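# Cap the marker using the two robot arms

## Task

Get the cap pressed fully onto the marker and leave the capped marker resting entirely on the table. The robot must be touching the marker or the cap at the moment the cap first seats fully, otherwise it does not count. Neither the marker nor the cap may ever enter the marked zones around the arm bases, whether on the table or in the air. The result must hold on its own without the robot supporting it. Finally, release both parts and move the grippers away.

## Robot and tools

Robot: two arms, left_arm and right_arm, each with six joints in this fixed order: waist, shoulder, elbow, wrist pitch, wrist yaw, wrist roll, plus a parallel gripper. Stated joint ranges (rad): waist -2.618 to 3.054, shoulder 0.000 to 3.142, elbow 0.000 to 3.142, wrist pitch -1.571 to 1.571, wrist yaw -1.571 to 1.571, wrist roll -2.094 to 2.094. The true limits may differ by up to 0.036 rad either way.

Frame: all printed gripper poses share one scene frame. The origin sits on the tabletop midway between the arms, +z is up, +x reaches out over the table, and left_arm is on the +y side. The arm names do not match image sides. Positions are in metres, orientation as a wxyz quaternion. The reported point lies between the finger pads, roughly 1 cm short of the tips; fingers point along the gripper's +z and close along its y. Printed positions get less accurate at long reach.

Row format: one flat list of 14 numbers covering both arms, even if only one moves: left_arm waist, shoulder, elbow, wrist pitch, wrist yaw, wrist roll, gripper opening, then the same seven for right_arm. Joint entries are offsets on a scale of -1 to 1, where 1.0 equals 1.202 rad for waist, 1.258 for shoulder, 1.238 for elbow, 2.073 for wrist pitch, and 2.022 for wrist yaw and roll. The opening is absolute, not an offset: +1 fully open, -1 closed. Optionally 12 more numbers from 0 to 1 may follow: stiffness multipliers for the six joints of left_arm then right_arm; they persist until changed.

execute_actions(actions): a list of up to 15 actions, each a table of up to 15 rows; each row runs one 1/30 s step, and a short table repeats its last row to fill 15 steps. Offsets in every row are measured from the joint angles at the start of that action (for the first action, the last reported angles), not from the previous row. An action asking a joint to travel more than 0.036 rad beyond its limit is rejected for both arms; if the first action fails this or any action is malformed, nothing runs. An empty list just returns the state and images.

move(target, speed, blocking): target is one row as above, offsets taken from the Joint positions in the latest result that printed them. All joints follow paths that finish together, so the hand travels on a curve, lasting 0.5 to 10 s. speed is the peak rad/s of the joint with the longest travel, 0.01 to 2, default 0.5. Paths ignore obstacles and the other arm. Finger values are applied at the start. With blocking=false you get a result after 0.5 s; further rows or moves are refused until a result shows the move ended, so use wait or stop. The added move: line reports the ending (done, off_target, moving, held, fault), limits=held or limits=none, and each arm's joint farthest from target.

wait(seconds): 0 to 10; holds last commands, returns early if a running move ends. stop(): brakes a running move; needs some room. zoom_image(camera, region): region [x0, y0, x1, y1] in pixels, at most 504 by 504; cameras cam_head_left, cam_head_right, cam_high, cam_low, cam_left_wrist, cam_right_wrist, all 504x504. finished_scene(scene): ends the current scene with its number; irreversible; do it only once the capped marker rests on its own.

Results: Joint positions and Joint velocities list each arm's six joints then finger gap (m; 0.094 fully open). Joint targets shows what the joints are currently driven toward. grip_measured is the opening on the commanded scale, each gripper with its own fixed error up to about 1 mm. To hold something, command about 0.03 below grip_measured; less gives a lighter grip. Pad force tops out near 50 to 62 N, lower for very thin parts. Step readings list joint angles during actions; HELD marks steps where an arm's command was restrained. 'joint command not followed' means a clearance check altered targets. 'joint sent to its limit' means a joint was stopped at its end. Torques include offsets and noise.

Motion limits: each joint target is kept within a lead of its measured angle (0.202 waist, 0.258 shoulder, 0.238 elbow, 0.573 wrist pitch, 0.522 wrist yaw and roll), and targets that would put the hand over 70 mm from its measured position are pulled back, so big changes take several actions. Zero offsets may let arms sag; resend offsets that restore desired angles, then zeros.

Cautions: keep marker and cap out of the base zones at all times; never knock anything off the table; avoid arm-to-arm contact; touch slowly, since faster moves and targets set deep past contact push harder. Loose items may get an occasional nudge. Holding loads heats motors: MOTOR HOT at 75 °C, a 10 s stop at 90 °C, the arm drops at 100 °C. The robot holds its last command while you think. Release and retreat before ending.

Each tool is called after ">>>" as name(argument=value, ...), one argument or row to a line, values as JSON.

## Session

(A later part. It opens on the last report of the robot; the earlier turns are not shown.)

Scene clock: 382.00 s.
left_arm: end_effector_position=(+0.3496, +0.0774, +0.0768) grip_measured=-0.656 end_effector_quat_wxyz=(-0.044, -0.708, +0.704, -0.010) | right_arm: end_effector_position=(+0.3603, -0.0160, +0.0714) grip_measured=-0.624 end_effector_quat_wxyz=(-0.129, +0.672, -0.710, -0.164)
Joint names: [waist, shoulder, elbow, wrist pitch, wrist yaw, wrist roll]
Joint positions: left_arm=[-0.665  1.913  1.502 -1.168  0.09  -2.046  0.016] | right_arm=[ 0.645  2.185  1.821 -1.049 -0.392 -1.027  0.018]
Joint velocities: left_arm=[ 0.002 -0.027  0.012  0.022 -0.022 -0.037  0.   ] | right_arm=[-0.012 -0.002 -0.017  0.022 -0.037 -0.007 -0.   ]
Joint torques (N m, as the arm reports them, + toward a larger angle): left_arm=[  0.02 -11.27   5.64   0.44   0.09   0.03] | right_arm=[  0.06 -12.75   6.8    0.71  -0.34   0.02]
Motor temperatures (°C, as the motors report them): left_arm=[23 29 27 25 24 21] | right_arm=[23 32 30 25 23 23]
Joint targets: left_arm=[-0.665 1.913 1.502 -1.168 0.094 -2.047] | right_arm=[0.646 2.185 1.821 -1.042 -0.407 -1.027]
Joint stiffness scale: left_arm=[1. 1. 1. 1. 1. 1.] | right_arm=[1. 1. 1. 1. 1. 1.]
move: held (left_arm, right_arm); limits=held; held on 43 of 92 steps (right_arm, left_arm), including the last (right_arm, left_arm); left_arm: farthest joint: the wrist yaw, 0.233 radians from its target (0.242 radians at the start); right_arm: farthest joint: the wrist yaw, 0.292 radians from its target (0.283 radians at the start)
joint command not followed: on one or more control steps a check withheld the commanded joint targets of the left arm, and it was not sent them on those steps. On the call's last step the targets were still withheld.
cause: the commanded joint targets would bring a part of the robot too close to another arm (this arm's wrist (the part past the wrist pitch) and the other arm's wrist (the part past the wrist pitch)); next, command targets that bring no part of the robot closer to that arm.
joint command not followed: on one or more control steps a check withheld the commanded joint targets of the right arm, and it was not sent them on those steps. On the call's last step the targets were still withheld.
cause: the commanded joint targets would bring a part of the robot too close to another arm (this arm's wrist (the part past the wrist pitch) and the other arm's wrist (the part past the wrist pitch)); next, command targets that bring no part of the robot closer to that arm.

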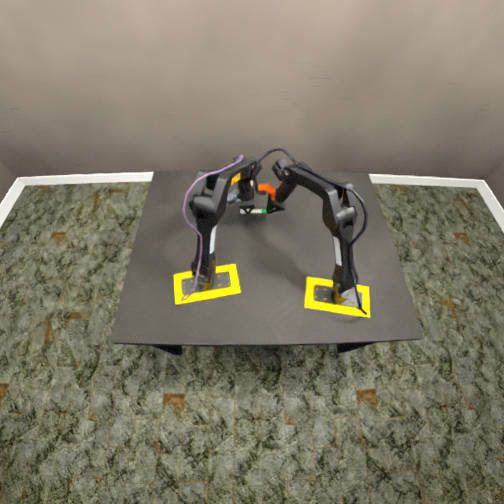

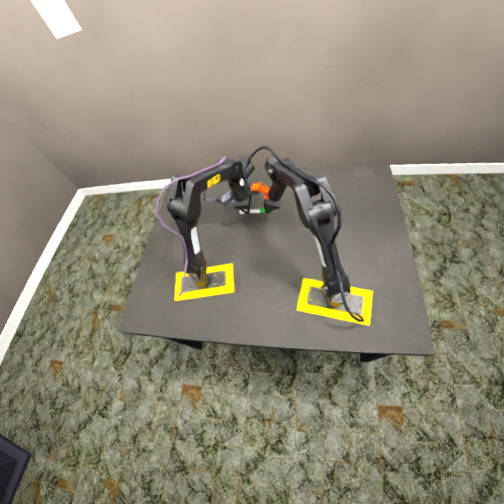

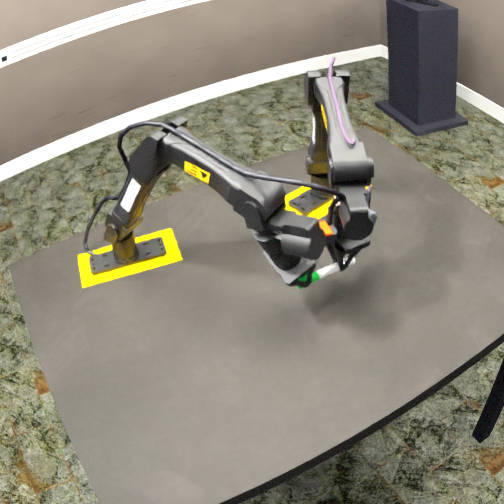

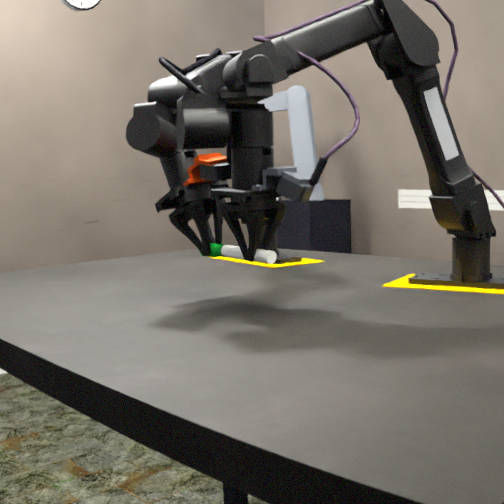

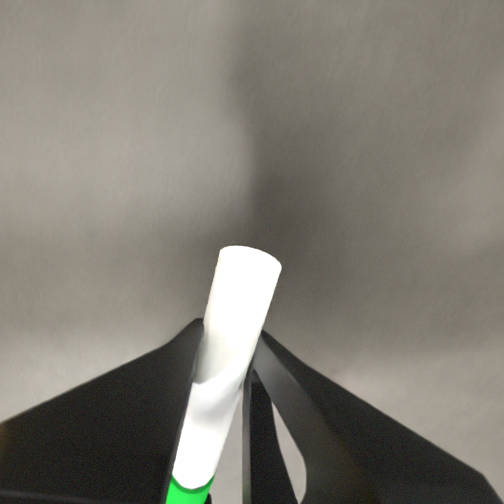

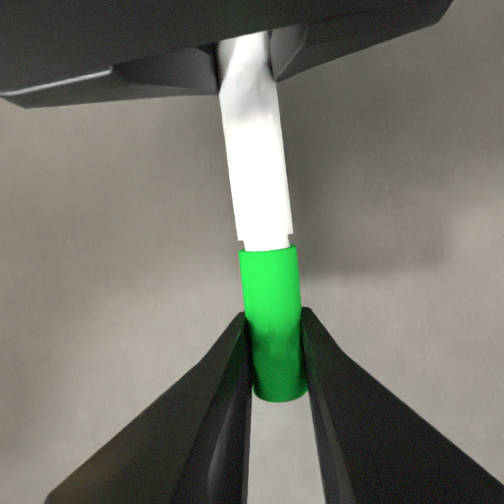

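>>> execute_actions(
  actions=[
    [[0,0,0.012,0,0,0,-0.7,0,0,0.025,0,0,0,0.0]],
    [[0,0,0.012,0,0,0,-0.7,0,0,0.025,0,0,0,0.0]],
  ],
)

>>> move(
  target=[0,0,0.012,0,0,0,-0.7,-0.13,-0.075,-0.07,0,0,-0.062,0],
  speed=0.3,
)

Scene clock: 411.83 s.
left_arm: end_effector_position=(+0.3495, +0.0773, +0.0768) grip_measured=-0.656 end_effector_quat_wxyz=(-0.044, -0.708, +0.704, -0.010) | right_arm: end_effector_position=(+0.3613, -0.0177, +0.0706) grip_measured=-0.002 end_effector_quat_wxyz=(-0.127, +0.673, -0.711, -0.159)
Joint names: [waist, shoulder, elbow, wrist pitch, wrist yaw, wrist roll]
Joint positions: left_arm=[-0.665  1.913  1.502 -1.168  0.09  -2.046  0.016] | right_arm=[ 0.645  2.185  1.821 -1.049 -0.38  -1.027  0.047]
Joint velocities: left_arm=[-0.002 -0.017 -0.007  0.037 -0.022 -0.007 -0.001] | right_arm=[-0.002 -0.007 -0.002 -0.022  0.037 -0.022 -0.   ]
Joint torques (N m, as the arm reports them, + toward a larger angle): left_arm=[  0.09 -11.3    6.73   0.46   0.06   0.04] | right_arm=[  0.   -12.78   9.05   0.63  -0.22   0.02]
Motor temperatures (°C, as the motors report them): left_arm=[23 29 27 25 24 21] | right_arm=[23 33 29 25 21 23]
Joint targets: left_arm=[-0.665 1.913 1.517 -1.168 0.090 -2.046] | right_arm=[0.645 2.185 1.852 -1.049 -0.386 -1.027]
Joint stiffness scale: left_arm=[1. 1. 1. 1. 1. 1.] | right_arm=[1. 1. 1. 1. 1. 1.]
Step readings (joint positions; steps 1 to 15: 1st action; 16 to 30: 2nd action):
0: left_arm=[-0.665 1.913 1.502 -1.168 0.090 -2.046] | right_arm=[0.645 2.185 1.821 -1.049 -0.392 -1.027]
1: left_arm=[-0.665 1.913 1.502 -1.168 0.090 -2.046] | right_arm=[0.645 2.185 1.821 -1.049 -0.391 -1.027]
2: left_arm=[-0.665 1.913 1.502 -1.168 0.090 -2.046] | right_arm=[0.645 2.185 1.821 -1.049 -0.390 -1.027]
4: left_arm=[-0.665 1.913 1.502 -1.168 0.090 -2.046] | right_arm=[0.645 2.185 1.821 -1.049 -0.388 -1.027]
8: left_arm=[-0.665 1.913 1.502 -1.168 0.090 -2.046] | right_arm=[0.645 2.185 1.821 -1.049 -0.386 -1.027]
15: left_arm=[-0.665 1.913 1.502 -1.168 0.090 -2.046] | right_arm=[0.645 2.185 1.821 -1.049 -0.385 -1.027]
16: left_arm=[-0.665 1.913 1.502 -1.168 0.090 -2.046] | right_arm=[0.645 2.185 1.821 -1.049 -0.385 -1.027]
17: left_arm=[-0.665 1.913 1.502 -1.168 0.090 -2.046] | right_arm=[0.645 2.185 1.821 -1.049 -0.384 -1.027]
19: left_arm=[-0.665 1.913 1.502 -1.168 0.090 -2.046] | right_arm=[0.645 2.185 1.821 -1.049 -0.382 -1.027]
23: left_arm=[-0.665 1.913 1.502 -1.168 0.090 -2.046] | right_arm=[0.645 2.185 1.821 -1.049 -0.380 -1.027]
30: Joint positions above

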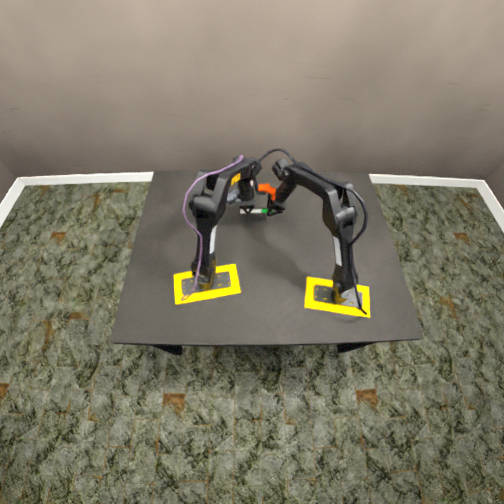

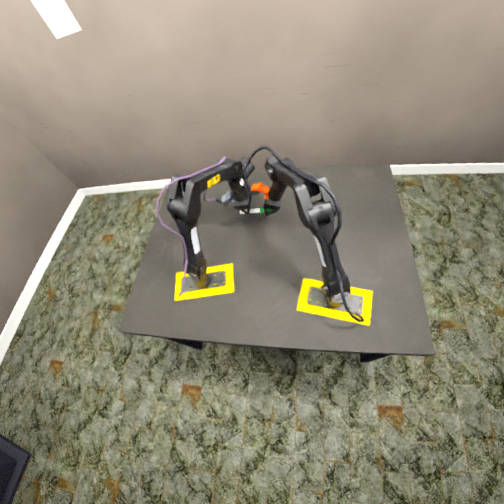

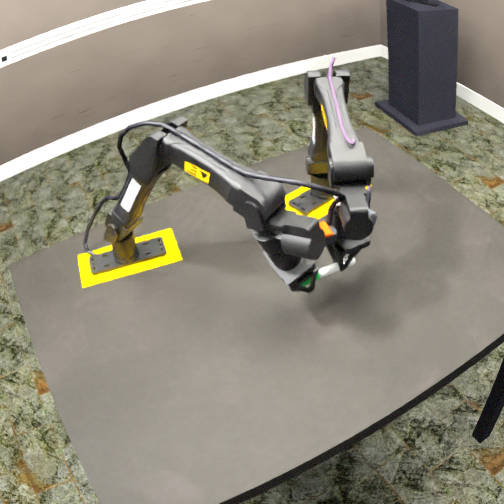

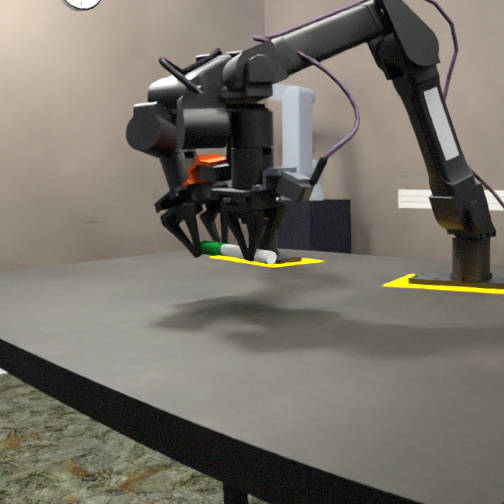

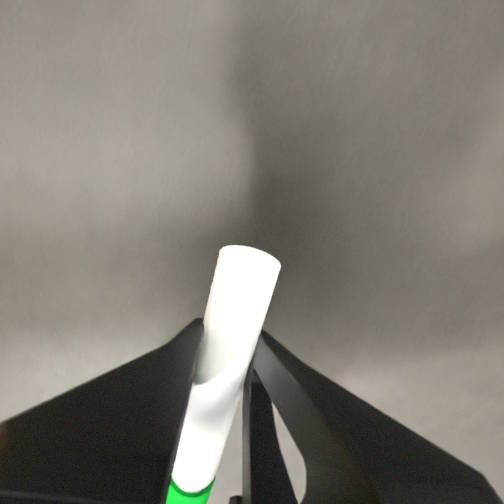

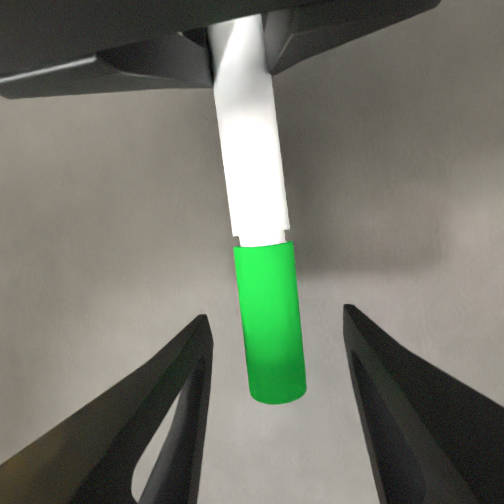

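Scene clock: 413.00 s.
left_arm: end_effector_position=(+0.3495, +0.0773, +0.0768) grip_measured=-0.656 end_effector_quat_wxyz=(-0.044, -0.708, +0.704, -0.010) | right_arm: end_effector_position=(+0.3810, -0.0863, +0.0759) grip_measured=-0.002 end_effector_quat_wxyz=(-0.140, +0.658, -0.727, -0.139)
Joint names: [waist, shoulder, elbow, wrist pitch, wrist yaw, wrist roll]
Joint positions: left_arm=[-0.665  1.913  1.502 -1.168  0.09  -2.046  0.016] | right_arm=[ 0.49   2.12   1.744 -1.049 -0.37  -1.14   0.047]
Joint velocities: left_arm=[-0.007 -0.012 -0.002 -0.022 -0.051 -0.095  0.001] | right_arm=[-0.002 -0.017 -0.012 -0.066 -0.095 -0.007 -0.   ]
Joint torques (N m, as the arm reports them, + toward a larger angle): left_arm=[  0.03 -11.33   6.71   0.45   0.05   0.02] | right_arm=[ -0.05 -15.1    6.06   0.62  -0.27  -0.09]
Motor temperatures (°C, as the motors report them): left_arm=[23 29 27 25 24 21] | right_arm=[23 33 29 25 21 23]
Joint targets: left_arm=[-0.665 1.913 1.517 -1.168 0.090 -2.046] | right_arm=[0.488 2.090 1.734 -1.049 -0.380 -1.152]
Joint stiffness scale: left_arm=[1. 1. 1. 1. 1. 1.] | right_arm=[1. 1. 1. 1. 1. 1.]
move: off_target (right_arm); limits=none; left_arm: farthest joint: the elbow, 0.015 radians from its target (0.015 radians at the start); right_arm: farthest joint: the shoulder, 0.029 radians from its target (0.094 radians at the start)

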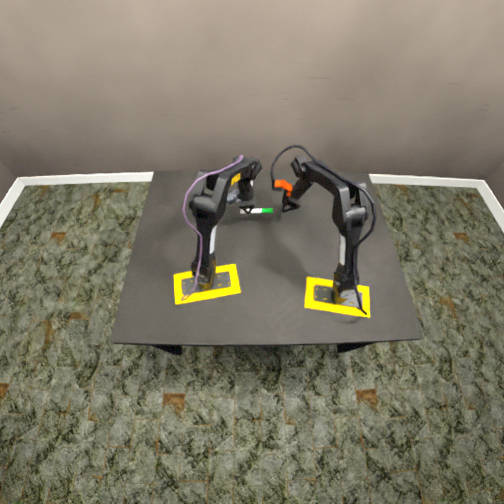

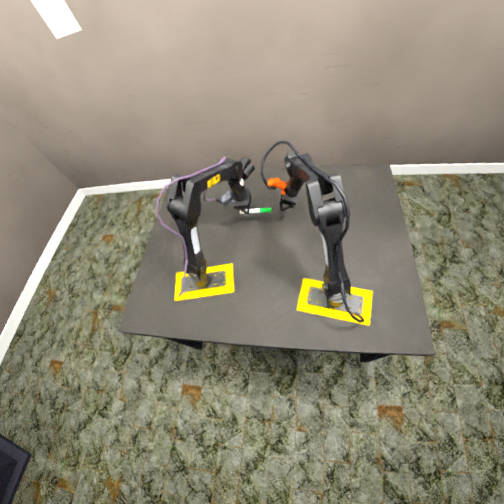

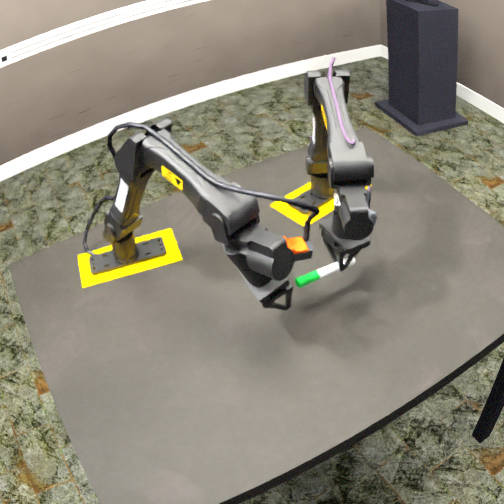

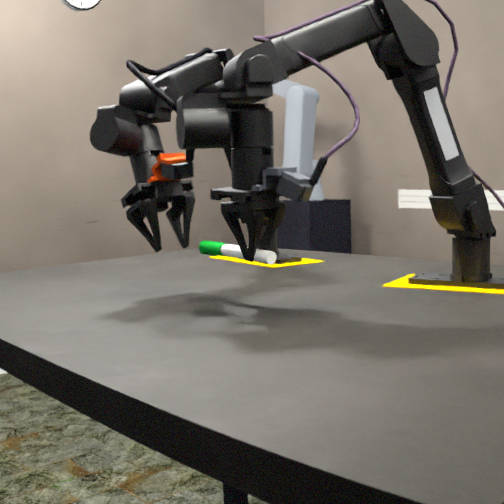

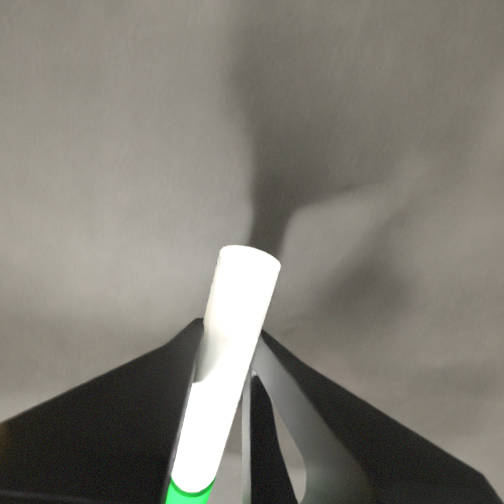

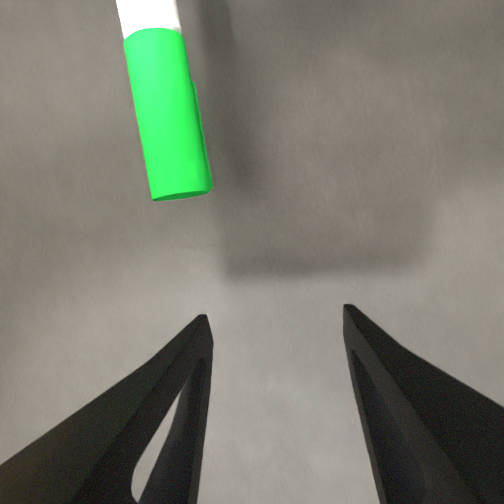

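>>> move(
  target=[0,0.056,-0.125,0.134,-0.049,0,-0.7,-0.146,0.05,-0.385,0.329,-0.333,-0.069,-1],
  speed=0.5,
)

>>> zoom_image(
  camera="cam_low",
  region=[100,230,300,340],
)

Scene clock: 425.73 s.
left_arm: end_effector_position=(+0.3753, +0.0812, +0.0244) grip_measured=-0.656 end_effector_quat_wxyz=(+0.008, -0.708, +0.705, -0.035) | right_arm: end_effector_position=(+0.3694, -0.0735, +0.0199) grip_measured=-0.989 end_effector_quat_wxyz=(-0.361, +0.612, -0.617, -0.339)
Joint names: [waist, shoulder, elbow, wrist pitch, wrist yaw, wrist roll]
Joint positions: left_arm=[-0.665  1.971  1.367 -0.896  0.005 -2.046  0.016] | right_arm=[ 0.324  2.183  1.273 -0.38  -1.012 -1.268  0.001]
Joint velocities: left_arm=[-0.022 -0.007 -0.012  0.037 -0.037  0.022 -0.001] | right_arm=[ 0.002 -0.017  0.002  0.037 -0.051 -0.081  0.001]
Joint torques (N m, as the arm reports them, + toward a larger angle): left_arm=[  0.03 -10.6    4.08   0.66  -0.11   0.05] | right_arm=[ -0.72 -11.69   5.54   0.88  -0.7   -0.06]
Motor temperatures (°C, as the motors report them): left_arm=[23 29 27 24 24 21] | right_arm=[23 34 29 24 21 23]
Joint targets: left_arm=[-0.665 1.983 1.347 -0.890 -0.009 -2.046] | right_arm=[0.315 2.183 1.268 -0.367 -1.043 -1.279]
Joint stiffness scale: left_arm=[1. 1. 1. 1. 1. 1.] | right_arm=[1. 1. 1. 1. 1. 1.]
move: off_target (right_arm); limits=none; left_arm: farthest joint: the elbow, 0.020 radians from its target (0.155 radians at the start); right_arm: farthest joint: the wrist yaw, 0.032 radians from its target (0.673 radians at the start)

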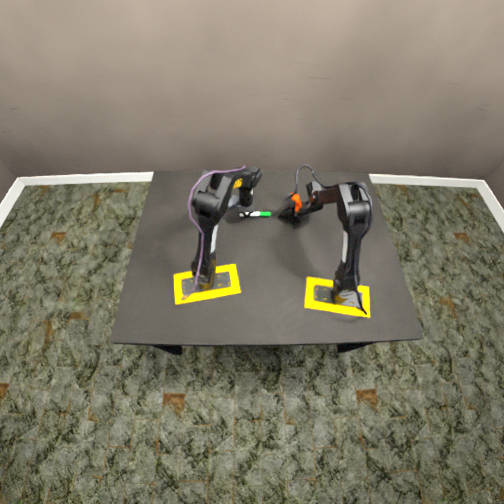

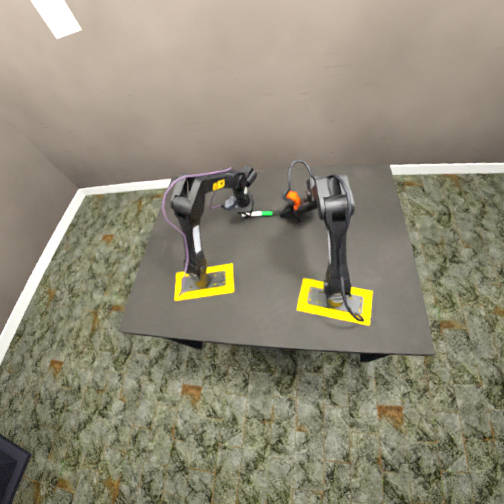

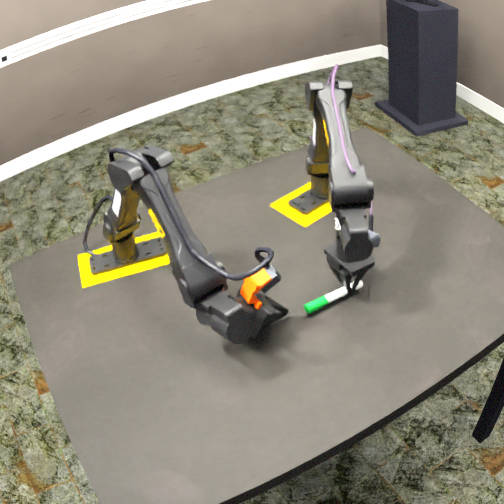

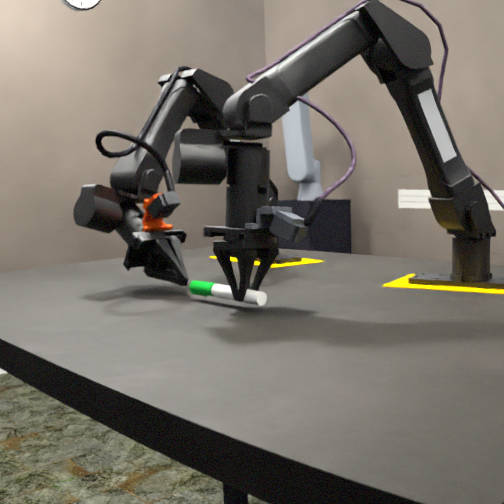

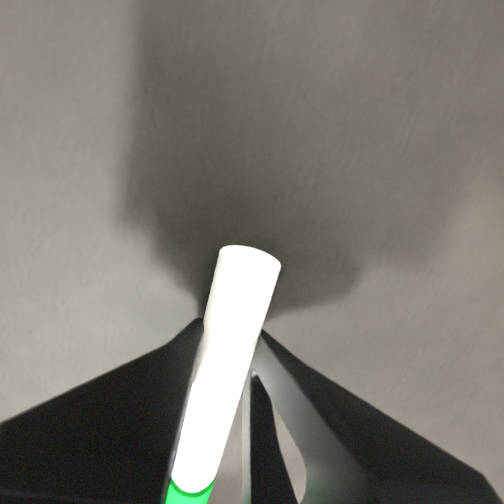

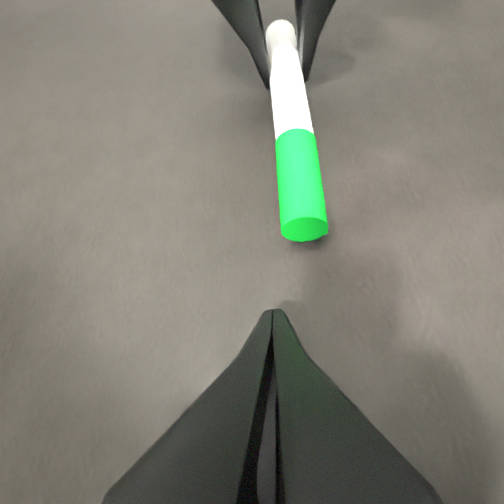

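Region (100, 230, 300, 340) of cam_low's 504x504 image, scaled by 2.520, with more detail than that image has; it fills the top 277 rows of this view, and the rest is white.

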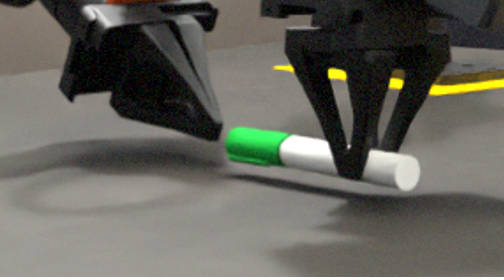

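>>> move(
  target=[0,0.015,-0.028,-0.006,0,0,-0.7,0,0.031,0.044,0.005,-0.008,0,-1],
  speed=0.1,
)

>>> zoom_image(
  camera="cam_low",
  region=[100,230,300,340],
)

Scene clock: 437.53 s.
left_arm: end_effector_position=(+0.3711, +0.0834, +0.0209) grip_measured=-0.656 end_effector_quat_wxyz=(+0.006, -0.709, +0.705, -0.028) | right_arm: end_effector_position=(+0.3743, -0.0735, +0.0112) grip_measured=-0.989 end_effector_quat_wxyz=(-0.357, +0.611, -0.620, -0.339)
Joint names: [waist, shoulder, elbow, wrist pitch, wrist yaw, wrist roll]
Joint positions: left_arm=[-0.665  1.971  1.353 -0.896  0.005 -2.046  0.016] | right_arm=[ 0.324  2.218  1.299 -0.378 -1.005 -1.269  0.001]
Joint velocities: left_arm=[ 0.002 -0.012  0.007 -0.022  0.007 -0.022 -0.001] | right_arm=[-0.012 -0.022  0.007 -0.051  0.022 -0.037  0.   ]
Joint torques (N m, as the arm reports them, + toward a larger angle): left_arm=[ 0.01 -9.9   4.1   0.47  0.01  0.02] | right_arm=[ -0.02 -11.59   7.89   0.83  -0.64   0.02]
Motor temperatures (°C, as the motors report them): left_arm=[23 29 26 25 24 21] | right_arm=[23 33 29 25 22 23]
Joint targets: left_arm=[-0.665 1.990 1.333 -0.909 0.005 -2.046] | right_arm=[0.324 2.221 1.327 -0.369 -1.028 -1.268]
Joint stiffness scale: left_arm=[1. 1. 1. 1. 1. 1.] | right_arm=[1. 1. 1. 1. 1. 1.]
move: off_target (left_arm, right_arm); limits=none; left_arm: farthest joint: the elbow, 0.021 radians from its target (0.035 radians at the start); right_arm: farthest joint: the elbow, 0.029 radians from its target (0.055 radians at the start)

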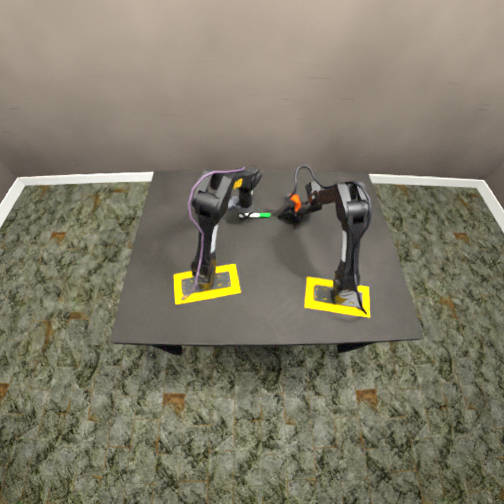

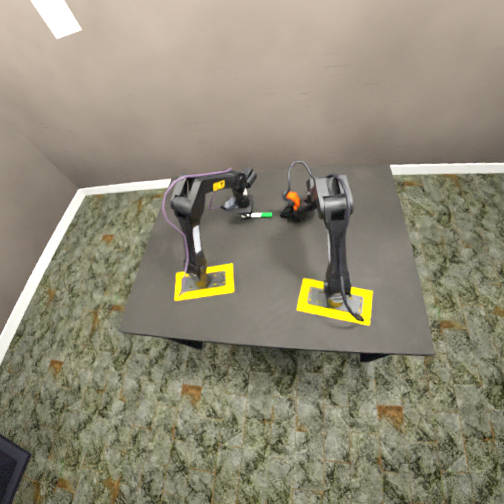

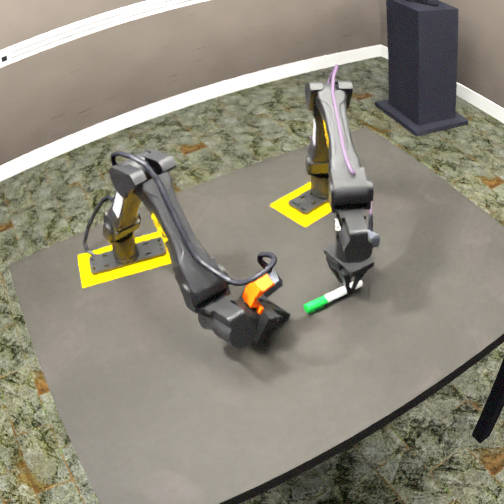

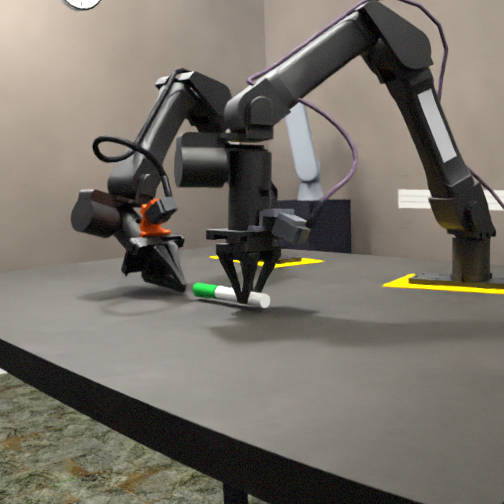

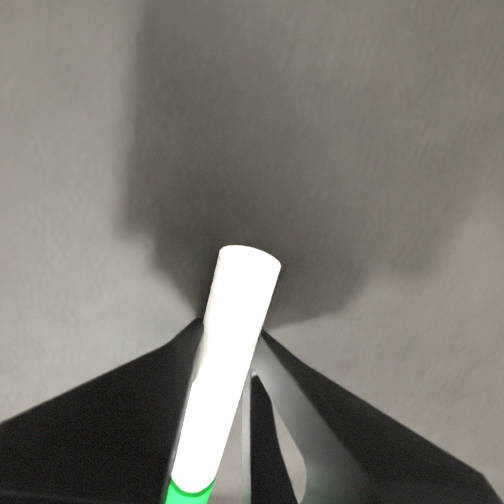

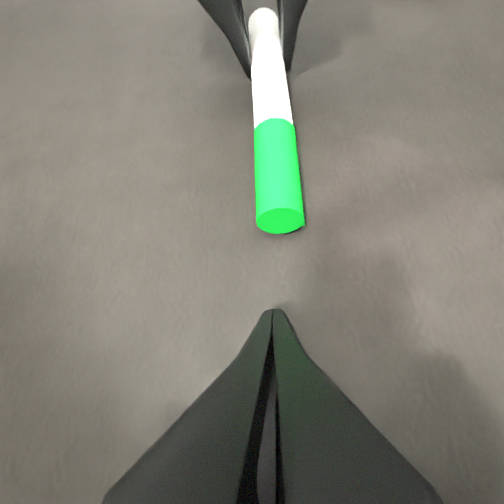

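Region (100, 230, 300, 340) of cam_low's 504x504 image, scaled by 2.520, with more detail than that image has; it fills the top 277 rows of this view, and the rest is white.

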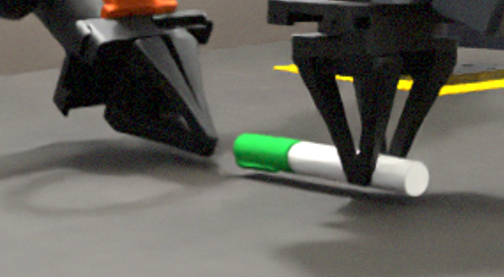

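>>> move(
  target=[0,0.03,-0.025,0,0,0,-0.7,0.058,0,0.02,0.05,0,0.008,-1],
  speed=0.12,
)

>>> zoom_image(
  camera="cam_low",
  region=[100,230,300,340],
)

Scene clock: 447.70 s.
left_arm: end_effector_position=(+0.3699, +0.0840, +0.0158) grip_measured=-0.656 end_effector_quat_wxyz=(+0.004, -0.709, +0.705, -0.021) | right_arm: end_effector_position=(+0.3761, -0.0483, +0.0141) grip_measured=-0.989 end_effector_quat_wxyz=(-0.375, +0.641, -0.587, -0.322)
Joint names: [waist, shoulder, elbow, wrist pitch, wrist yaw, wrist roll]
Joint positions: left_arm=[-0.665  1.985  1.353 -0.896  0.005 -2.046  0.016] | right_arm=[ 0.384  2.218  1.299 -0.287 -0.992 -1.264  0.001]
Joint velocities: left_arm=[-0.002 -0.022 -0.007  0.051  0.007  0.022 -0.001] | right_arm=[-0.017  0.017 -0.007 -0.022  0.051  0.007 -0.002]
Joint torques (N m, as the arm reports them, + toward a larger angle): left_arm=[ 0.05 -9.51  3.29  0.56  0.    0.04] | right_arm=[  0.76 -12.09   7.8    1.01  -0.54   0.11]
Motor temperatures (°C, as the motors report them): left_arm=[23 29 26 25 24 21] | right_arm=[23 33 29 25 22 23]
Joint targets: left_arm=[-0.665 2.008 1.322 -0.896 0.005 -2.046] | right_arm=[0.393 2.218 1.323 -0.275 -1.005 -1.252]
Joint stiffness scale: left_arm=[1. 1. 1. 1. 1. 1.] | right_arm=[1. 1. 1. 1. 1. 1.]
move: off_target (left_arm, right_arm); limits=none; left_arm: farthest joint: the elbow, 0.031 radians from its target (0.031 radians at the start); right_arm: farthest joint: the elbow, 0.025 radians from its target (0.025 radians at the start)

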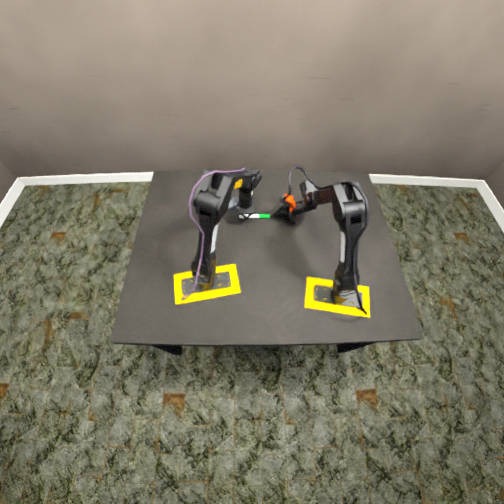

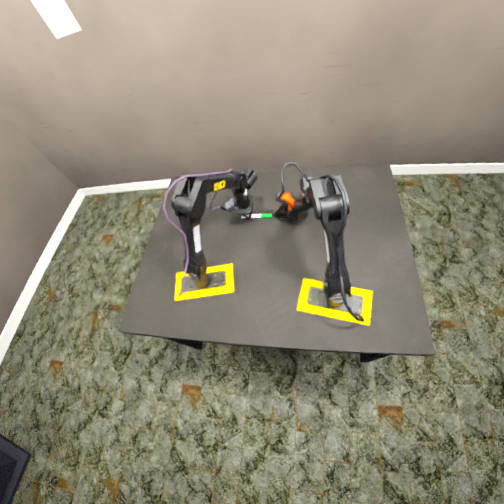

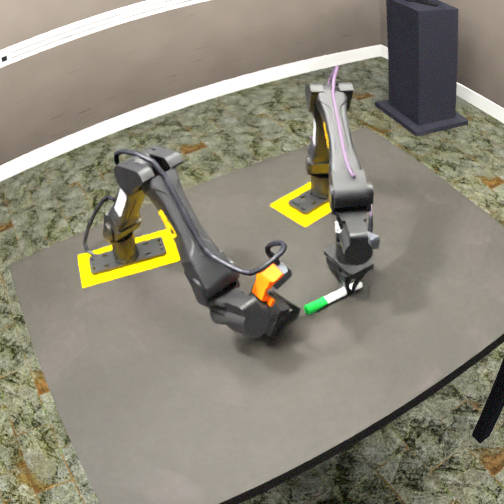

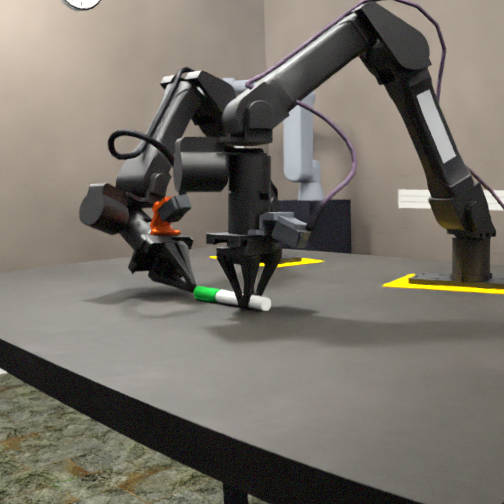

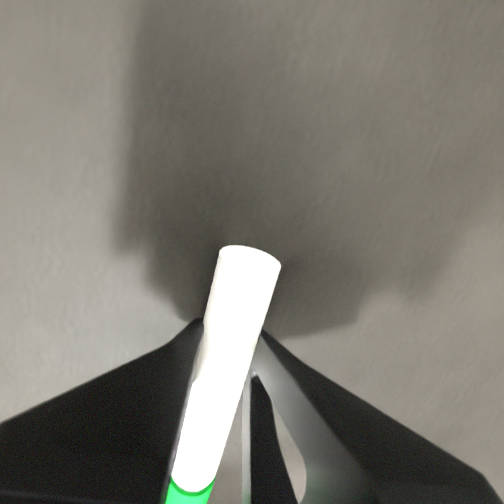

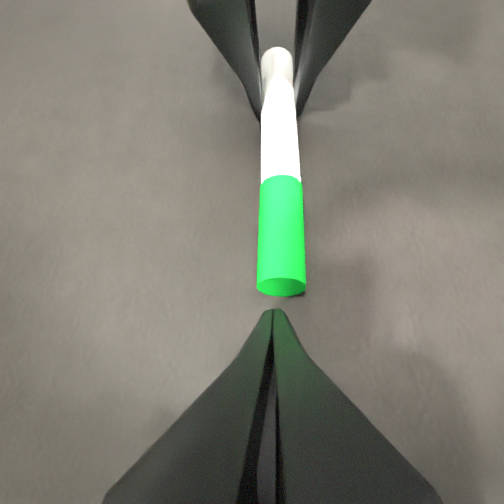

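Region (100, 230, 300, 340) of cam_low's 504x504 image, scaled by 2.520, with more detail than that image has; it fills the top 277 rows of this view, and the rest is white.

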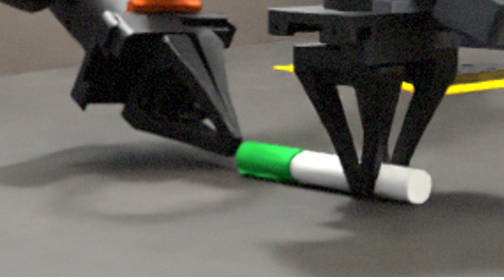

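>>> move(
  target=[-0.033,0.018,-0.025,0.015,0.07,0,-0.7,0.085,0,0.02,0.04,-0.05,0.008,-1],
  speed=0.1,
)

Scene clock: 457.53 s.
left_arm: end_effector_position=(+0.3654, +0.0843, +0.0152) grip_measured=-0.656 end_effector_quat_wxyz=(-0.002, -0.708, +0.706, -0.015) | right_arm: end_effector_position=(+0.3683, -0.0260, +0.0186) grip_measured=-0.989 end_effector_quat_wxyz=(-0.382, +0.657, -0.560, -0.329)
Joint names: [waist, shoulder, elbow, wrist pitch, wrist yaw, wrist roll]
Joint positions: left_arm=[-0.666  1.985  1.351 -0.91   0.012 -2.046  0.016] | right_arm=[ 0.434  2.218  1.299 -0.25  -1.008 -1.259  0.   ]
Joint velocities: left_arm=[ 0.002  0.007  0.002 -0.022  0.007  0.007 -0.   ] | right_arm=[-0.012  0.017  0.012 -0.022  0.022  0.007 -0.   ]
Joint torques (N m, as the arm reports them, + toward a larger angle): left_arm=[-3.43 -9.52  3.41  0.92  1.27  0.04] | right_arm=[  4.16 -12.16   7.84   1.38  -1.22   0.06]
Motor temperatures (°C, as the motors report them): left_arm=[23 29 26 25 24 21] | right_arm=[23 33 29 25 22 23]
Joint targets: left_arm=[-0.705 2.008 1.322 -0.865 0.146 -2.046] | right_arm=[0.486 2.218 1.323 -0.204 -1.094 -1.247]
Joint stiffness scale: left_arm=[1. 1. 1. 1. 1. 1.] | right_arm=[1. 1. 1. 1. 1. 1.]
move: off_target (left_arm, right_arm); limits=none; left_arm: farthest joint: the wrist yaw, 0.134 radians from its target (0.141 radians at the start); right_arm: farthest joint: the wrist yaw, 0.085 radians from its target (0.101 radians at the start)

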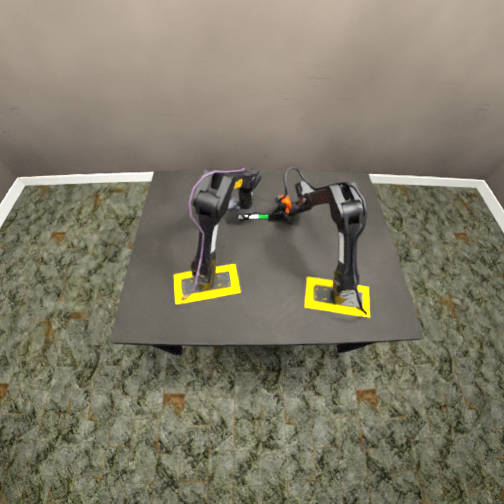

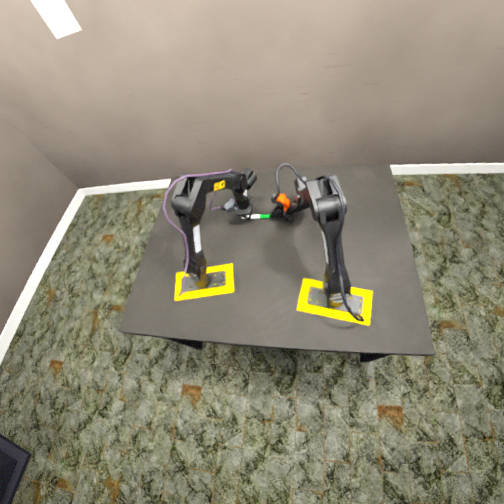

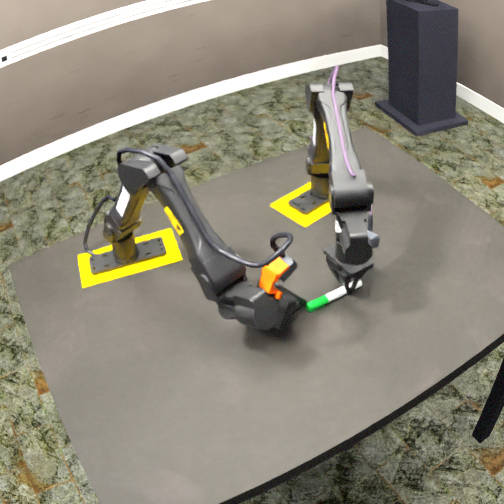

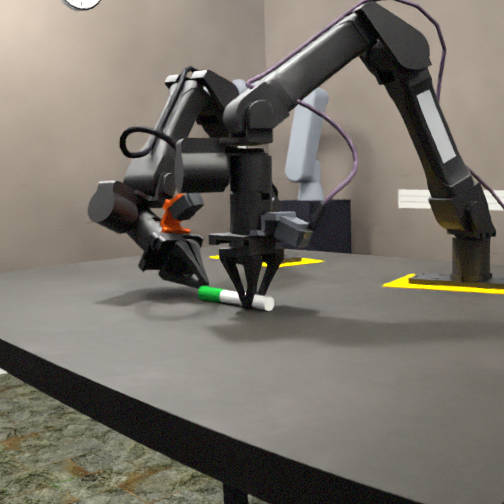

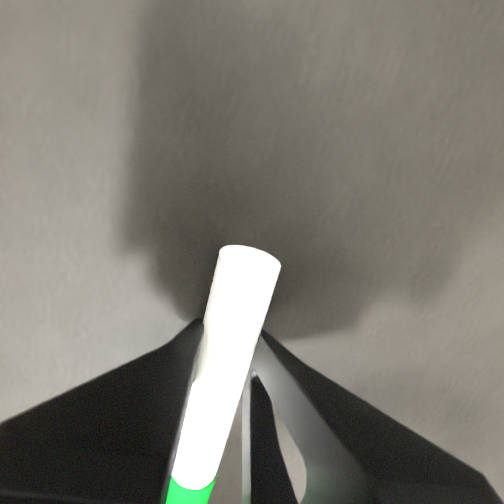

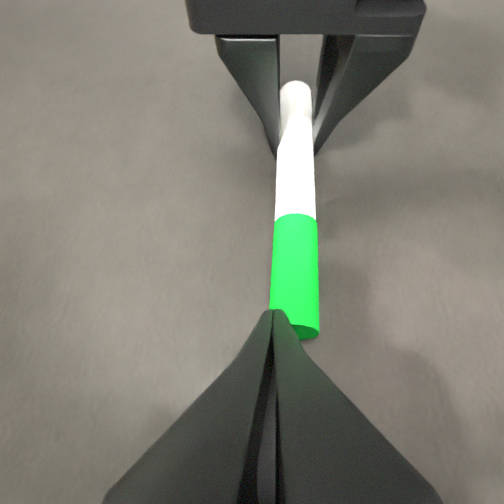

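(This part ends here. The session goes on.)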